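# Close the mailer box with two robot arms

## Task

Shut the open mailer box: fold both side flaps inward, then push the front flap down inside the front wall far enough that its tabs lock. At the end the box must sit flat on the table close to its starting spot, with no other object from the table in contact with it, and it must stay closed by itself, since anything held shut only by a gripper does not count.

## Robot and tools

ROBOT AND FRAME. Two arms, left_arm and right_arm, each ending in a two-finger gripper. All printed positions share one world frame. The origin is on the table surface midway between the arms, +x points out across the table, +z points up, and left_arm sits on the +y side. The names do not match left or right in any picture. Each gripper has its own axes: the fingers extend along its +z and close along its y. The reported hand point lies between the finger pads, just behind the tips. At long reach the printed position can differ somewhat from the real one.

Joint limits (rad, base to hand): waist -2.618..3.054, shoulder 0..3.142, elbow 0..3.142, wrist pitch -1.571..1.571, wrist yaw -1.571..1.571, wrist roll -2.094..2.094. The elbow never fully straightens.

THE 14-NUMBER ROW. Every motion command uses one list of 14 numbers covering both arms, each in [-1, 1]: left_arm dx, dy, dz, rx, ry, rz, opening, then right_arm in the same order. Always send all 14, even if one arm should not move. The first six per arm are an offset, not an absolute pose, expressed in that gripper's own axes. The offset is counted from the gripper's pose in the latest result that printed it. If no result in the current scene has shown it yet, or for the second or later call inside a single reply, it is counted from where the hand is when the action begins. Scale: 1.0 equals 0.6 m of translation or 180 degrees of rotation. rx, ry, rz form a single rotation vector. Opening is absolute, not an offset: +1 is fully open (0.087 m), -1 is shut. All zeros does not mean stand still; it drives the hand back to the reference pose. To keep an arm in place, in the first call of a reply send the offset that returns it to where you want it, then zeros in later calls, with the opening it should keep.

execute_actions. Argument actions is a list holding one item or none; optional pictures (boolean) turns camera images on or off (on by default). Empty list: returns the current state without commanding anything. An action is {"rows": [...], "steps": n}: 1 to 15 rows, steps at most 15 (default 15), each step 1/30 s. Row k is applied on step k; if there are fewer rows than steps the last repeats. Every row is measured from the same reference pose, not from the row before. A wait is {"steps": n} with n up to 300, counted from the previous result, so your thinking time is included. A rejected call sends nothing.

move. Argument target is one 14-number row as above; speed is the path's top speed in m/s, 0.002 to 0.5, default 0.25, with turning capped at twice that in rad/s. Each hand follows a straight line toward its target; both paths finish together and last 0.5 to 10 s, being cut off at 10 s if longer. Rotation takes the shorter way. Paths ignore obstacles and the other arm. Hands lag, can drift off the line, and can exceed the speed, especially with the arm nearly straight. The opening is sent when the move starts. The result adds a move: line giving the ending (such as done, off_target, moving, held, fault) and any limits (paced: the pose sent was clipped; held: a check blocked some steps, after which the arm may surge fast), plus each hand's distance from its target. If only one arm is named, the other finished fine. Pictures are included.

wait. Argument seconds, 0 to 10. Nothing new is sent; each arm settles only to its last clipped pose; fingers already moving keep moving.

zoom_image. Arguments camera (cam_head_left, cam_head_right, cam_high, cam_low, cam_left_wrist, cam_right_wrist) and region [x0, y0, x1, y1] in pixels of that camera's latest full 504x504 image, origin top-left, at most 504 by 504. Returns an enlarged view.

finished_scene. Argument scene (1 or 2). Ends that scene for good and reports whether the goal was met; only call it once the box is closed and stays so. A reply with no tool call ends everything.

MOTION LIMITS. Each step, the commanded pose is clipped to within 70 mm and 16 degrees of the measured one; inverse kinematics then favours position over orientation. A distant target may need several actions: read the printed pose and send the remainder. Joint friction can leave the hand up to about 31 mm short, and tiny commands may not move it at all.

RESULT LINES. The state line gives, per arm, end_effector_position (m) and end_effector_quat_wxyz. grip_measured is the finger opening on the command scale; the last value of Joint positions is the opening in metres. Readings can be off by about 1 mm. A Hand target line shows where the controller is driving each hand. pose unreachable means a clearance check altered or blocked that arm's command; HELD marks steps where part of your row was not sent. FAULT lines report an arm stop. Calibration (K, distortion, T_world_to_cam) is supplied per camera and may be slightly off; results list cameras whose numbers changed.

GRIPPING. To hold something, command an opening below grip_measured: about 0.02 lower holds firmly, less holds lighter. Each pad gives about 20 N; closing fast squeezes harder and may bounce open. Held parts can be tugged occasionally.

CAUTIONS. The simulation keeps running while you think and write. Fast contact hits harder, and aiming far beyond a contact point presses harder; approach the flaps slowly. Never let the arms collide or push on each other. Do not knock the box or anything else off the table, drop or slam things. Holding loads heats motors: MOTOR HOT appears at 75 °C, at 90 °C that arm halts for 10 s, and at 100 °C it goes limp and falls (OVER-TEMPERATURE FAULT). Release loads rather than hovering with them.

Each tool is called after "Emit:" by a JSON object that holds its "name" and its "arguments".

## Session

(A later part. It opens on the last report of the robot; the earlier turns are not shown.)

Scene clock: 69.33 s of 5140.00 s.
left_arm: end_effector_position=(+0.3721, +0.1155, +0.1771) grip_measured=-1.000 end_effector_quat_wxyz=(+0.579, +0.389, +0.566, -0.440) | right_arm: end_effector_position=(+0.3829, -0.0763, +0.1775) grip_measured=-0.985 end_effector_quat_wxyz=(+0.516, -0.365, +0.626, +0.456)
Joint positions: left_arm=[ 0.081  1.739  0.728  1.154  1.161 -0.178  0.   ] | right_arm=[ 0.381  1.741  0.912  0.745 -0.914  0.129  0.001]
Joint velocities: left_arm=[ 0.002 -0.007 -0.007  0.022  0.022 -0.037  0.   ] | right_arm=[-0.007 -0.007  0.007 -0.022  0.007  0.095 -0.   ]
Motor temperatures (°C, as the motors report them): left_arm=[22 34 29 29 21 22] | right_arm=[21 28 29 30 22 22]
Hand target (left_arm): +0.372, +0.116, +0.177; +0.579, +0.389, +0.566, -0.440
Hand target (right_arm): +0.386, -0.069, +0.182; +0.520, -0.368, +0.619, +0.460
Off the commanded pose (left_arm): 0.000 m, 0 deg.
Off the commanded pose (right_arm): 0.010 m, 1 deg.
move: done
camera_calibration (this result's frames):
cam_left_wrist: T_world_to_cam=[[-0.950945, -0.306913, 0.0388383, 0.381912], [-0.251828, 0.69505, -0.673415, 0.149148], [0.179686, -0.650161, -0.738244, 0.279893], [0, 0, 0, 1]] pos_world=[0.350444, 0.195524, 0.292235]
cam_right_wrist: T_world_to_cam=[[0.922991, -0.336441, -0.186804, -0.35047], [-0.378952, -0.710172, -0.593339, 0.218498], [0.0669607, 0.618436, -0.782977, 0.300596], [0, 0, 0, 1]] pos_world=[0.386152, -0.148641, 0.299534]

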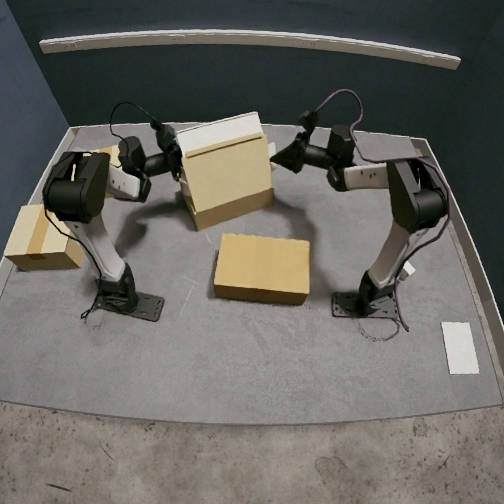

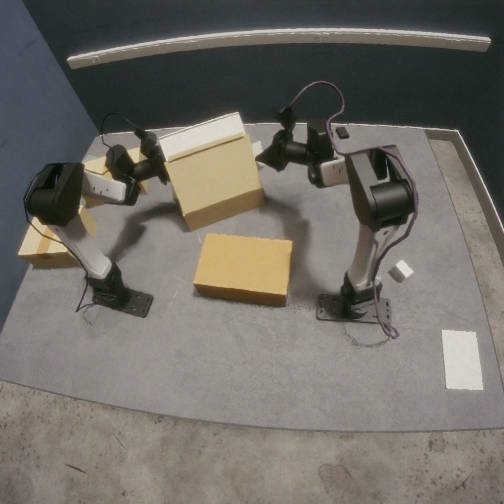

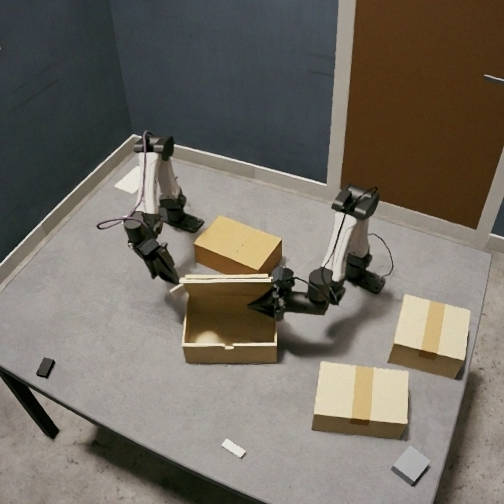

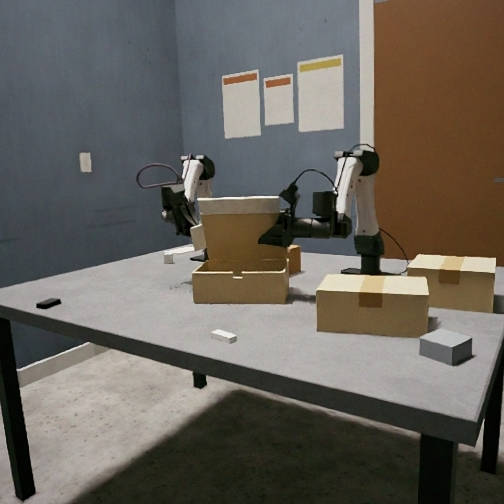

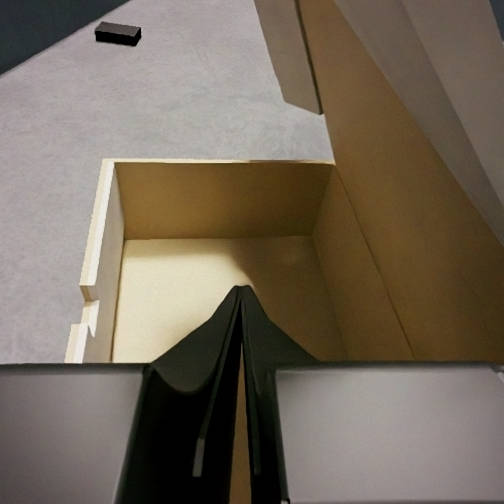

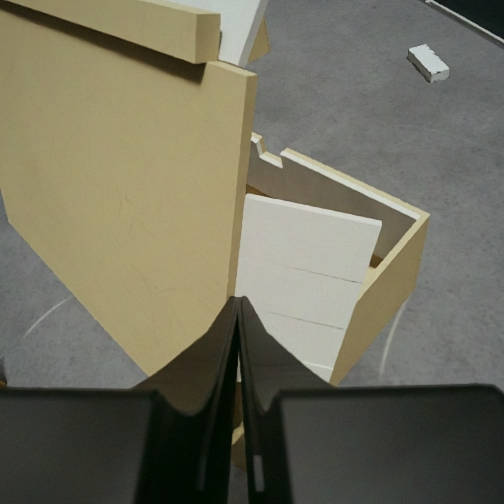

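Emit:
{"name": "execute_actions", "arguments": {"actions": []}}

Scene clock: 78.10 s of 5140.00 s.
left_arm: end_effector_position=(+0.3721, +0.1155, +0.1771) grip_measured=-1.000 end_effector_quat_wxyz=(+0.579, +0.389, +0.566, -0.440) | right_arm: end_effector_position=(+0.3830, -0.0762, +0.1775) grip_measured=-0.985 end_effector_quat_wxyz=(+0.516, -0.365, +0.626, +0.456)
Joint positions: left_arm=[ 0.081  1.739  0.728  1.154  1.161 -0.178  0.   ] | right_arm=[ 0.382  1.741  0.912  0.745 -0.913  0.129  0.001]
Joint velocities: left_arm=[-0.002  0.007 -0.007  0.007  0.007 -0.037  0.   ] | right_arm=[-0.027  0.012 -0.007 -0.037  0.022  0.022  0.   ]
Motor temperatures (°C, as the motors report them): left_arm=[22 34 30 29 21 22] | right_arm=[21 28 30 30 22 22]
Hand target (left_arm): +0.372, +0.116, +0.177; +0.579, +0.389, +0.566, -0.440
Hand target (right_arm): +0.386, -0.069, +0.182; +0.520, -0.368, +0.619, +0.460
Off the commanded pose (left_arm): 0.000 m, 0 deg.
Off the commanded pose (right_arm): 0.010 m, 1 deg.
Steps of this call (steps 1 to 90: nothing new was sent; then 5.77 s passed at rest). Readings (end_effector_position):
1: left_arm (+0.3721, +0.1155, +0.1771) | right_arm (+0.3829, -0.0763, +0.1775)
2: left_arm (+0.3721, +0.1155, +0.1771) | right_arm (+0.3829, -0.0763, +0.1775)
4: left_arm (+0.3721, +0.1155, +0.1771) | right_arm (+0.3829, -0.0762, +0.1775)
8: left_arm (+0.3721, +0.1155, +0.1771) | right_arm (+0.3830, -0.0762, +0.1775)
90: the state above
camera_calibration (this result's frames):
cam_left_wrist: T_world_to_cam=[[-0.950945, -0.306913, 0.0388383, 0.381912], [-0.251828, 0.69505, -0.673415, 0.149148], [0.179686, -0.650161, -0.738244, 0.279893], [0, 0, 0, 1]] pos_world=[0.350444, 0.195524, 0.292235]
cam_right_wrist: T_world_to_cam=[[0.922741, -0.337158, -0.186744, -0.350491], [-0.379472, -0.709938, -0.593287, 0.21879], [0.0674549, 0.618314, -0.783031, 0.300338], [0, 0, 0, 1]] pos_world=[0.386178, -0.148547, 0.299527]

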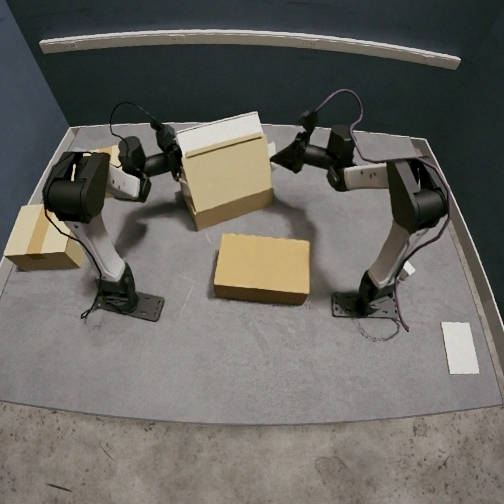

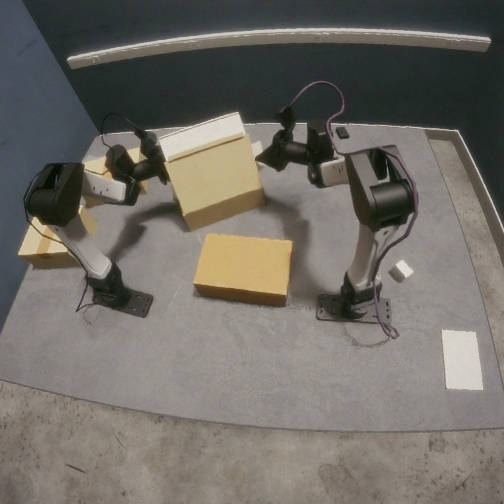

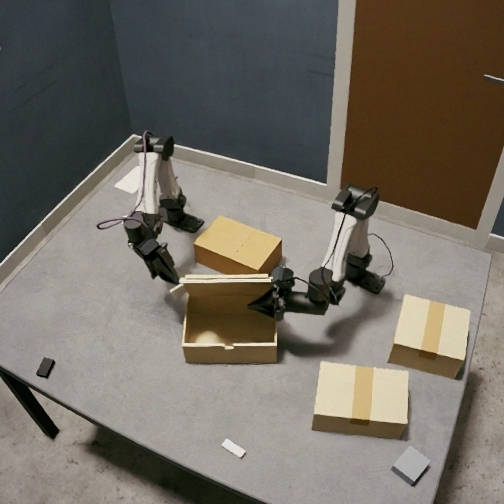

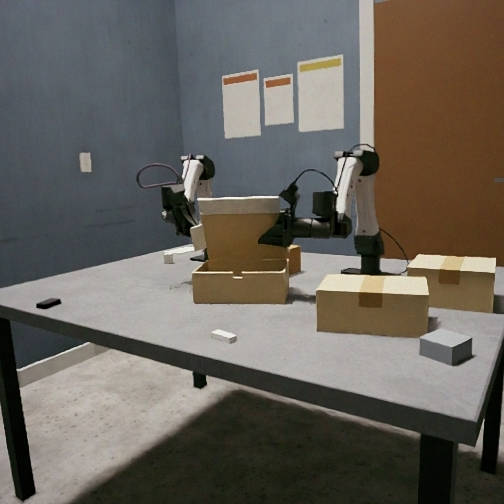

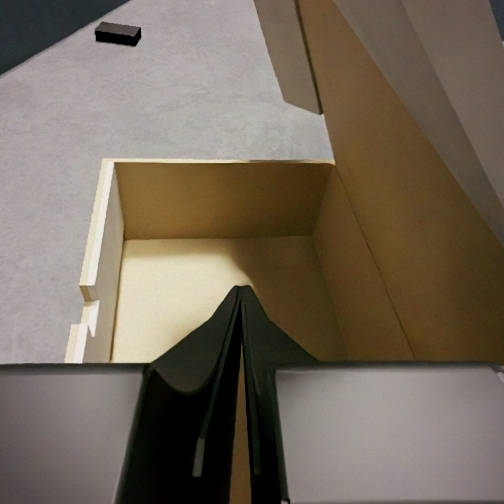

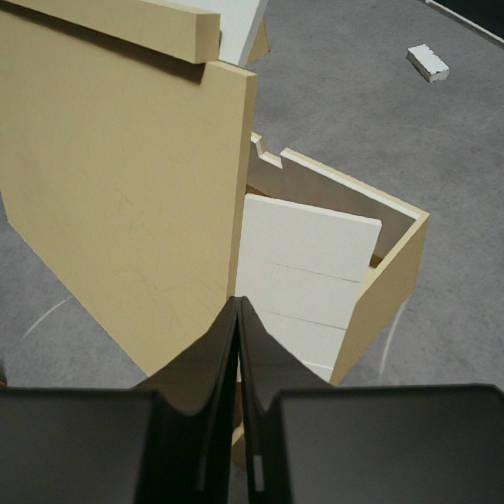

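Emit:
{"name": "move", "arguments": {"target": [0.13,0.05,0,0,0,0,-1, 0.03,-0.05,-0.09,0,0,0,-1], "speed": 0.1}}

Emit:
{"name": "move", "arguments": {"target": [0.02,0,0,0,0,0,-1, 0.02,-0.02,0.17,0,0,0,-1], "speed": 0.06}}

Scene clock: 83.53 s of 5140.00 s.
left_arm: end_effector_position=(+0.3947, +0.1155, +0.1138) grip_measured=-1.000 end_effector_quat_wxyz=(+0.597, +0.404, +0.544, -0.429) | right_arm: end_effector_position=(+0.3913, -0.1341, +0.1674) grip_measured=-0.985 end_effector_quat_wxyz=(+0.520, -0.363, +0.625, +0.455)
Joint positions: left_arm=[ 0.087  2.064  0.76   1.516  1.173 -0.179  0.   ] | right_arm=[ 0.213  1.741  0.861  0.786 -1.076  0.109  0.001]
Joint velocities: left_arm=[ 0.012  0.007 -0.002 -0.007  0.022 -0.037  0.   ] | right_arm=[-0.012  0.002  0.007  0.007 -0.007 -0.022 -0.   ]
Motor temperatures (°C, as the motors report them): left_arm=[22 34 30 29 21 22] | right_arm=[21 28 30 31 22 22]
Hand target (left_arm): +0.396, +0.119, +0.096; +0.579, +0.389, +0.566, -0.440
Hand target (right_arm): +0.389, -0.136, +0.157; +0.516, -0.365, +0.626, +0.456
Off the commanded pose (left_arm): 0.017 m, 4 deg.
Off the commanded pose (right_arm): 0.011 m, 0 deg.
After step 90, 1.17 s passed at rest.
move: off_target (left_arm, right_arm)
camera_calibration (this result's frames):
cam_left_wrist: T_world_to_cam=[[-0.952997, -0.301948, -0.0249832, 0.413351], [-0.201639, 0.693623, -0.691541, 0.094675], [0.226138, -0.653999, -0.721905, 0.209303], [0, 0, 0, 1]] pos_world=[0.365681, 0.196026, 0.226895]
cam_right_wrist: T_world_to_cam=[[0.922061, -0.340473, -0.18407, -0.38017], [-0.379876, -0.704979, -0.598915, 0.176638], [0.0741489, 0.62216, -0.779371, 0.324937], [0, 0, 0, 1]] pos_world=[0.393546, -0.207075, 0.28906]

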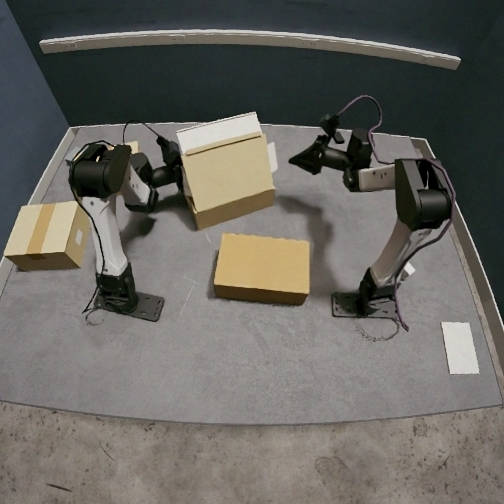

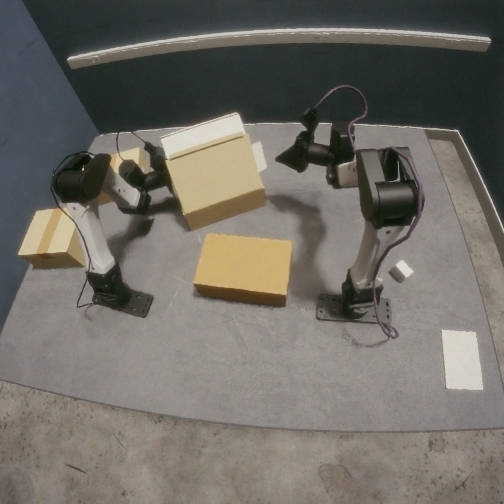

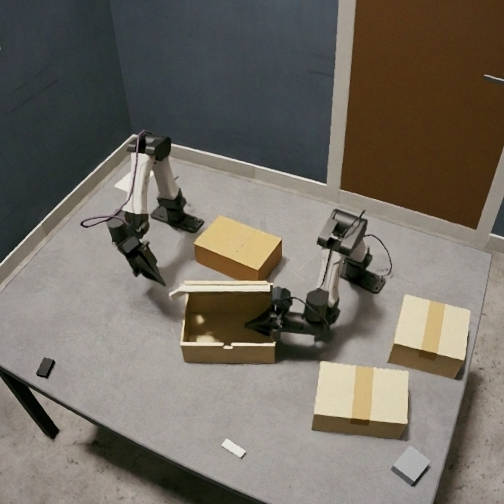

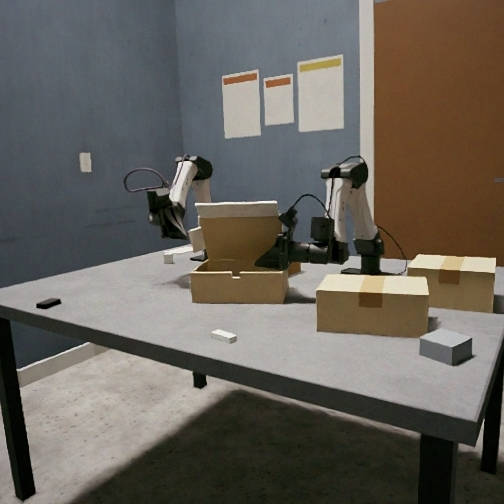

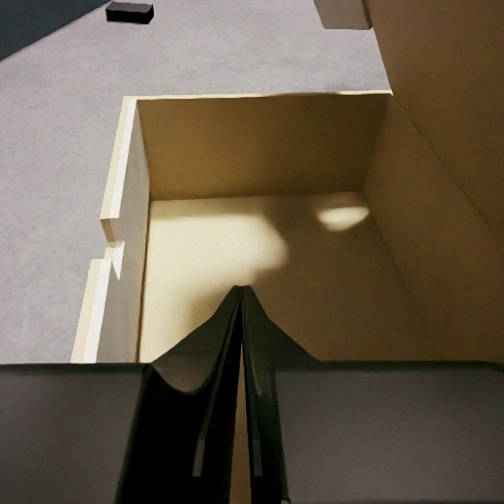

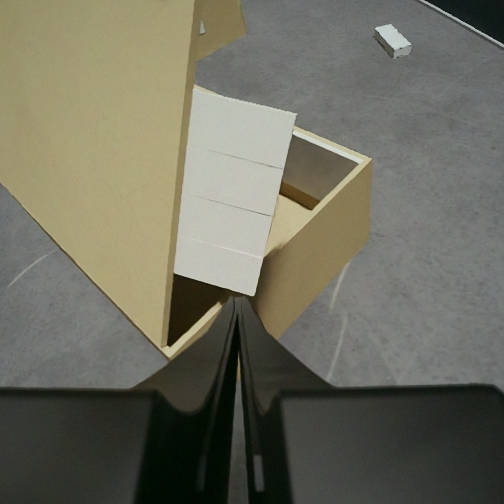

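Scene clock: 85.57 s of 5140.00 s.
left_arm: end_effector_position=(+0.3952, +0.1154, +0.1158) grip_measured=-1.000 end_effector_quat_wxyz=(+0.609, +0.412, +0.531, -0.421) | right_arm: end_effector_position=(+0.4371, -0.0547, +0.1472) grip_measured=-0.985 end_effector_quat_wxyz=(+0.525, -0.357, +0.634, +0.442)
Joint positions: left_arm=[ 0.087  2.079  0.76   1.571  1.173 -0.179  0.   ] | right_arm=[ 0.399  1.98   1.099  0.794 -0.856  0.12   0.001]
Joint velocities: left_arm=[ 0.007 -0.007 -0.007 -0.022  0.037  0.022  0.   ] | right_arm=[-0.007  0.002 -0.007  0.037 -0.037 -0.095  0.   ]
Motor temperatures (°C, as the motors report them): left_arm=[22 34 30 30 21 22] | right_arm=[21 28 30 31 22 22]
Hand target (left_arm): +0.395, +0.115, +0.102; +0.597, +0.404, +0.544, -0.429
Hand target (right_arm): +0.433, -0.042, +0.149; +0.520, -0.364, +0.625, +0.454
Off the commanded pose (left_arm): 0.014 m, 2 deg.
Off the commanded pose (right_arm): 0.014 m, 2 deg.
move: off_target (left_arm, right_arm)
camera_calibration (this result's frames):
cam_left_wrist: T_world_to_cam=[[-0.951236, -0.302091, -0.0623745, 0.417521], [-0.173565, 0.691345, -0.701368, 0.0865067], [0.254999, -0.656341, -0.710065, 0.198111], [0, 0, 0, 1]] pos_world=[0.361658, 0.196352, 0.227388]
cam_right_wrist: T_world_to_cam=[[0.910088, -0.374138, -0.178213, -0.396558], [-0.403183, -0.699932, -0.589524, 0.246982], [0.0958264, 0.608372, -0.787846, 0.247457], [0, 0, 0, 1]] pos_world=[0.436769, -0.126043, 0.269888]

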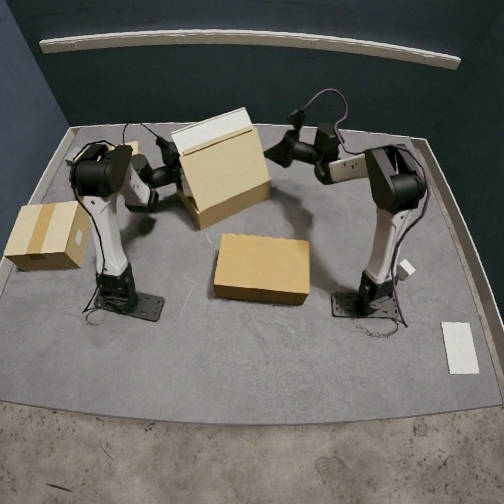

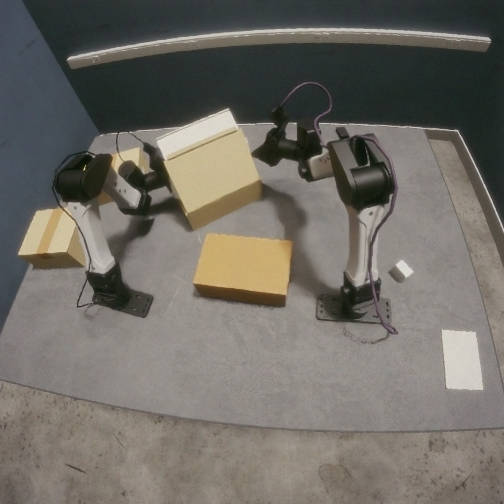

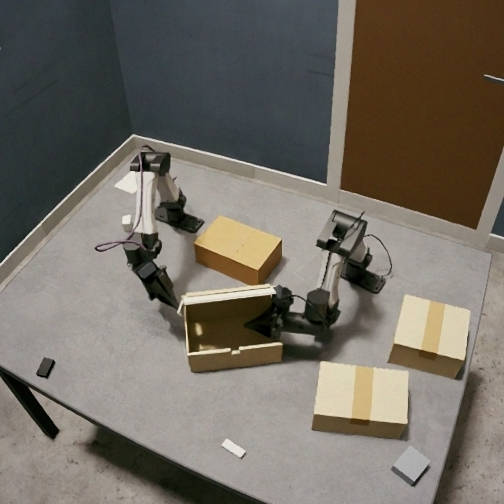

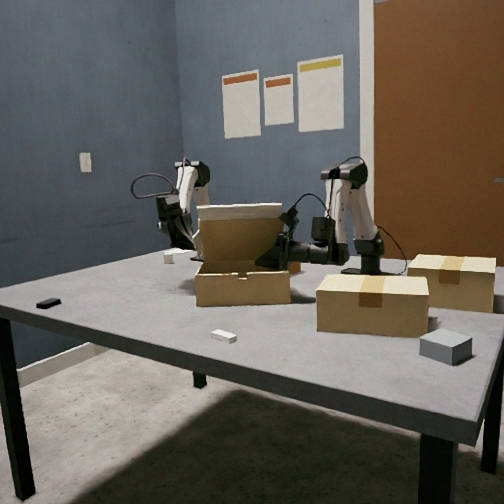

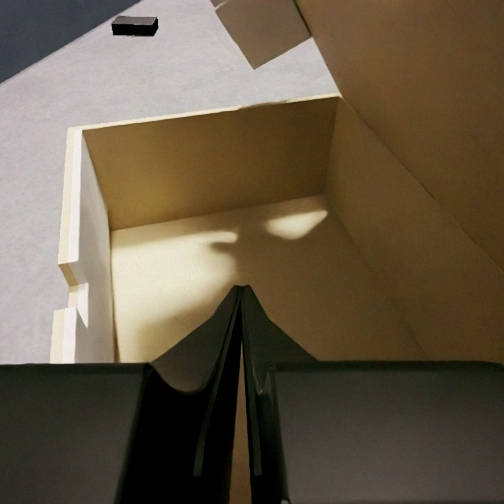

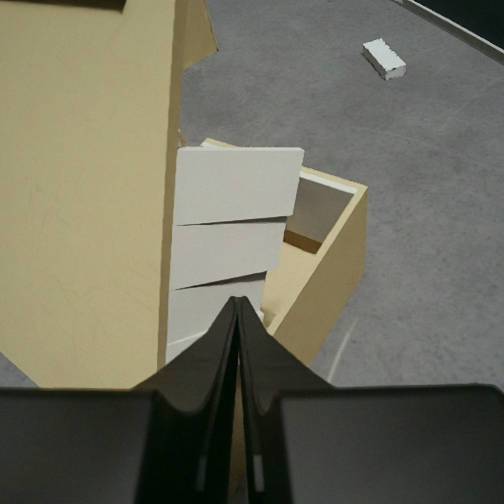

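Emit:
{"name": "move", "arguments": {"target": [0.02,0,0,0,0,0,-1, 0.0,0.08,0.11,0,0,0,-1], "speed": 0.06}}

Scene clock: 89.63 s of 5140.00 s.
left_arm: end_effector_position=(+0.3962, +0.1157, +0.1119) grip_measured=-1.000 end_effector_quat_wxyz=(+0.611, +0.416, +0.529, -0.416) | right_arm: end_effector_position=(+0.4151, +0.0179, +0.1537) grip_measured=-0.985 end_effector_quat_wxyz=(+0.530, -0.360, +0.631, +0.438)
Joint positions: left_arm=[ 0.087  2.089  0.76   1.572  1.172 -0.156  0.   ] | right_arm=[ 0.585  2.003  1.157  0.776 -0.669  0.129  0.001]
Joint velocities: left_arm=[ 0.007  0.007 -0.002 -0.007  0.022  0.037  0.   ] | right_arm=[ 0.012  0.007  0.007  0.007 -0.022 -0.022 -0.001]
Motor temperatures (°C, as the motors report them): left_arm=[22 34 30 29 21 22] | right_arm=[21 29 30 31 22 22]
Hand target (left_arm): +0.396, +0.114, +0.104; +0.606, +0.414, +0.535, -0.419
Hand target (right_arm): +0.417, +0.023, +0.153; +0.526, -0.357, +0.634, +0.441
Off the commanded pose (left_arm): 0.008 m, 1 deg.
Off the commanded pose (right_arm): 0.006 m, 1 deg.
joint sent to its limit (left arm) — the command would take joint 4 (wrist pitch) past its upper limit, so that joint was sent only as far as its limit.
move: done
camera_calibration (this result's frames):
cam_left_wrist: T_world_to_cam=[[-0.949648, -0.303982, -0.0759166, 0.419405], [-0.167049, 0.696215, -0.698125, 0.0802309], [0.265072, -0.650292, -0.711939, 0.190829], [0, 0, 0, 1]] pos_world=[0.361106, 0.195729, 0.22371]
cam_right_wrist: T_world_to_cam=[[0.912145, -0.375571, -0.164127, -0.351246], [-0.395457, -0.701185, -0.593256, 0.290156], [0.107727, 0.606041, -0.788105, 0.205629], [0, 0, 0, 1]] pos_world=[0.41298, -0.0530841, 0.276546]

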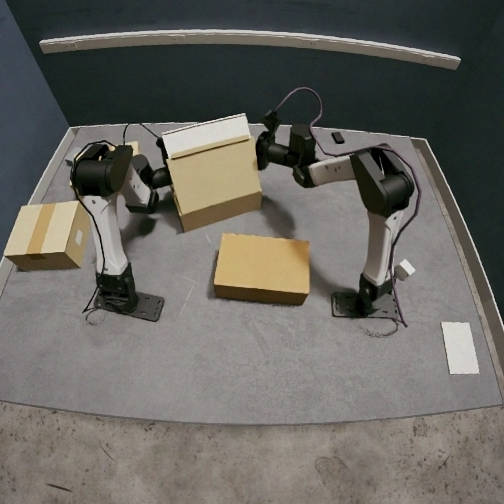

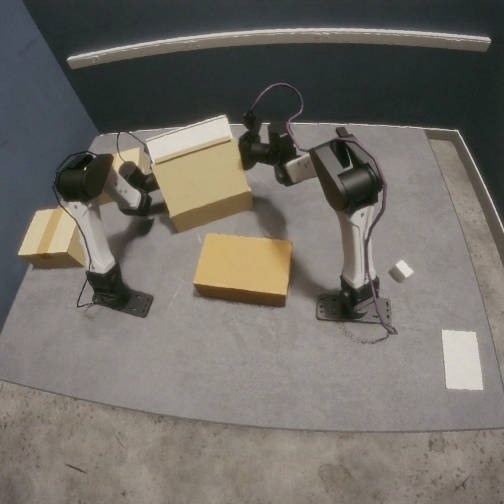

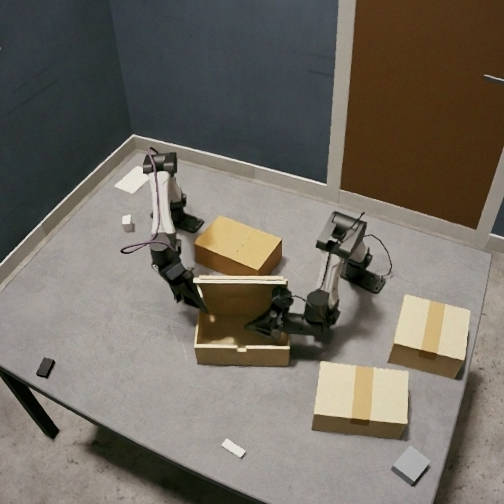

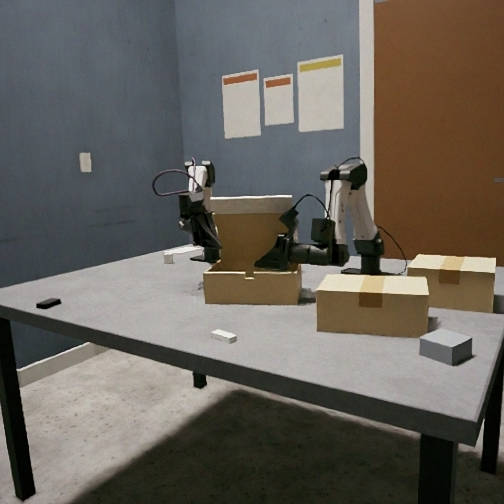

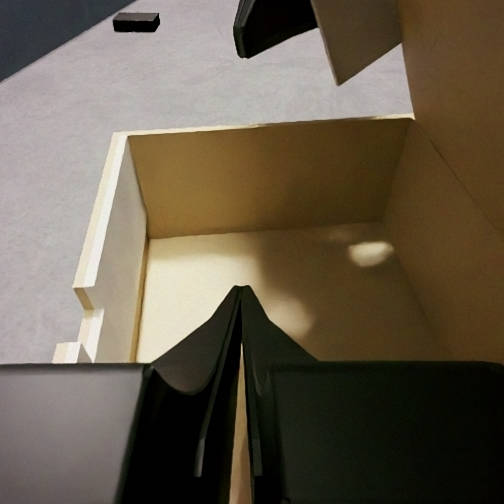

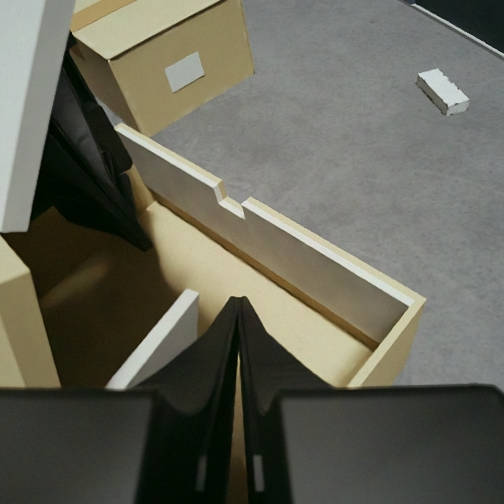

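Emit:
{"name": "move", "arguments": {"target": [0.02,0,0,0,0,0,-1, 0.0,0.06,0.04,0,0,0,-1], "speed": 0.05}}

Scene clock: 92.40 s of 5140.00 s.
left_arm: end_effector_position=(+0.3971, +0.1160, +0.1075) grip_measured=-1.000 end_effector_quat_wxyz=(+0.613, +0.420, +0.528, -0.411) | right_arm: end_effector_position=(+0.3931, +0.0506, +0.1529) grip_measured=-0.985 end_effector_quat_wxyz=(+0.529, -0.363, +0.631, +0.436)
Joint positions: left_arm=[ 0.087  2.101  0.76   1.572  1.172 -0.133  0.   ] | right_arm=[ 0.681  2.003  1.157  0.775 -0.574  0.129  0.001]
Joint velocities: left_arm=[ 0.007  0.007 -0.022  0.081 -0.095  0.037  0.   ] | right_arm=[-0.012 -0.007 -0.002 -0.007  0.037  0.051  0.001]
Motor temperatures (°C, as the motors report them): left_arm=[22 34 30 30 21 22] | right_arm=[21 29 31 31 22 22]
Hand target (left_arm): +0.397, +0.115, +0.100; +0.608, +0.418, +0.533, -0.414
Hand target (right_arm): +0.391, +0.053, +0.159; +0.530, -0.361, +0.631, +0.438
Off the commanded pose (left_arm): 0.008 m, 1 deg.
Off the commanded pose (right_arm): 0.007 m, 0 deg.
joint sent to its limit (left arm) — the command would take joint 4 (wrist pitch) past its upper limit, so that joint was sent only as far as its limit.
move: done
camera_calibration (this result's frames):
cam_left_wrist: T_world_to_cam=[[-0.948168, -0.305315, -0.0880913, 0.420856], [-0.161318, 0.701319, -0.694354, 0.0738271], [0.273777, -0.644153, -0.714222, 0.183743], [0, 0, 0, 1]] pos_world=[0.360647, 0.195076, 0.219569]
cam_right_wrist: T_world_to_cam=[[0.913211, -0.375244, -0.158861, -0.32026], [-0.392478, -0.705148, -0.590531, 0.302528], [0.109573, 0.601629, -0.791224, 0.187529], [0, 0, 0, 1]] pos_world=[0.390652, -0.0196717, 0.276153]

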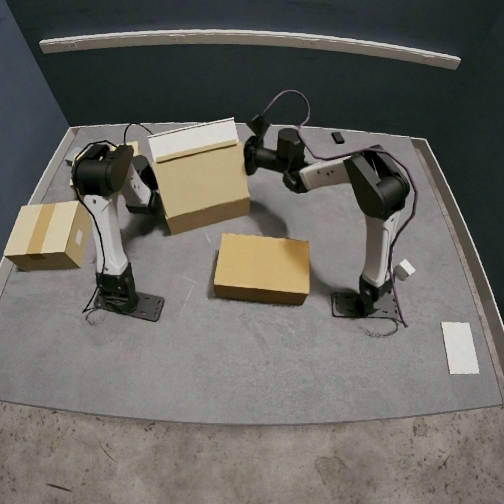

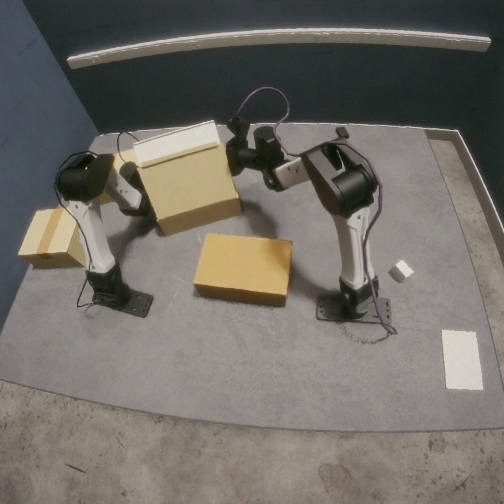

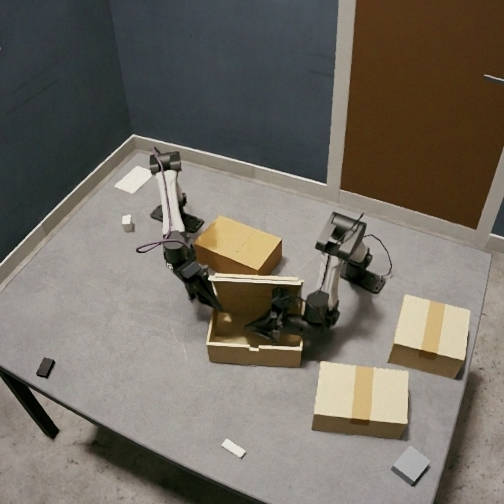

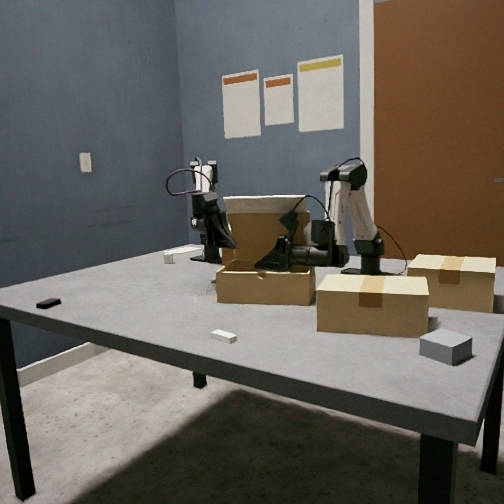

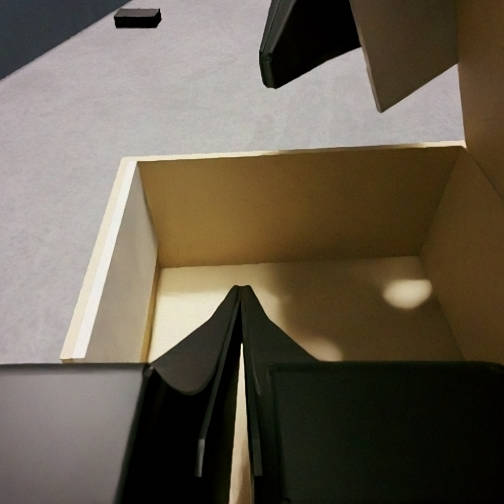

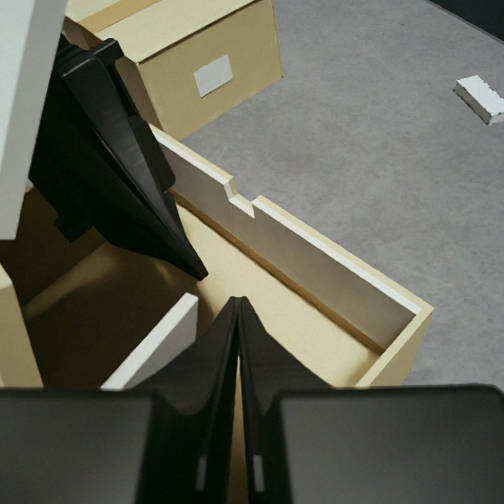

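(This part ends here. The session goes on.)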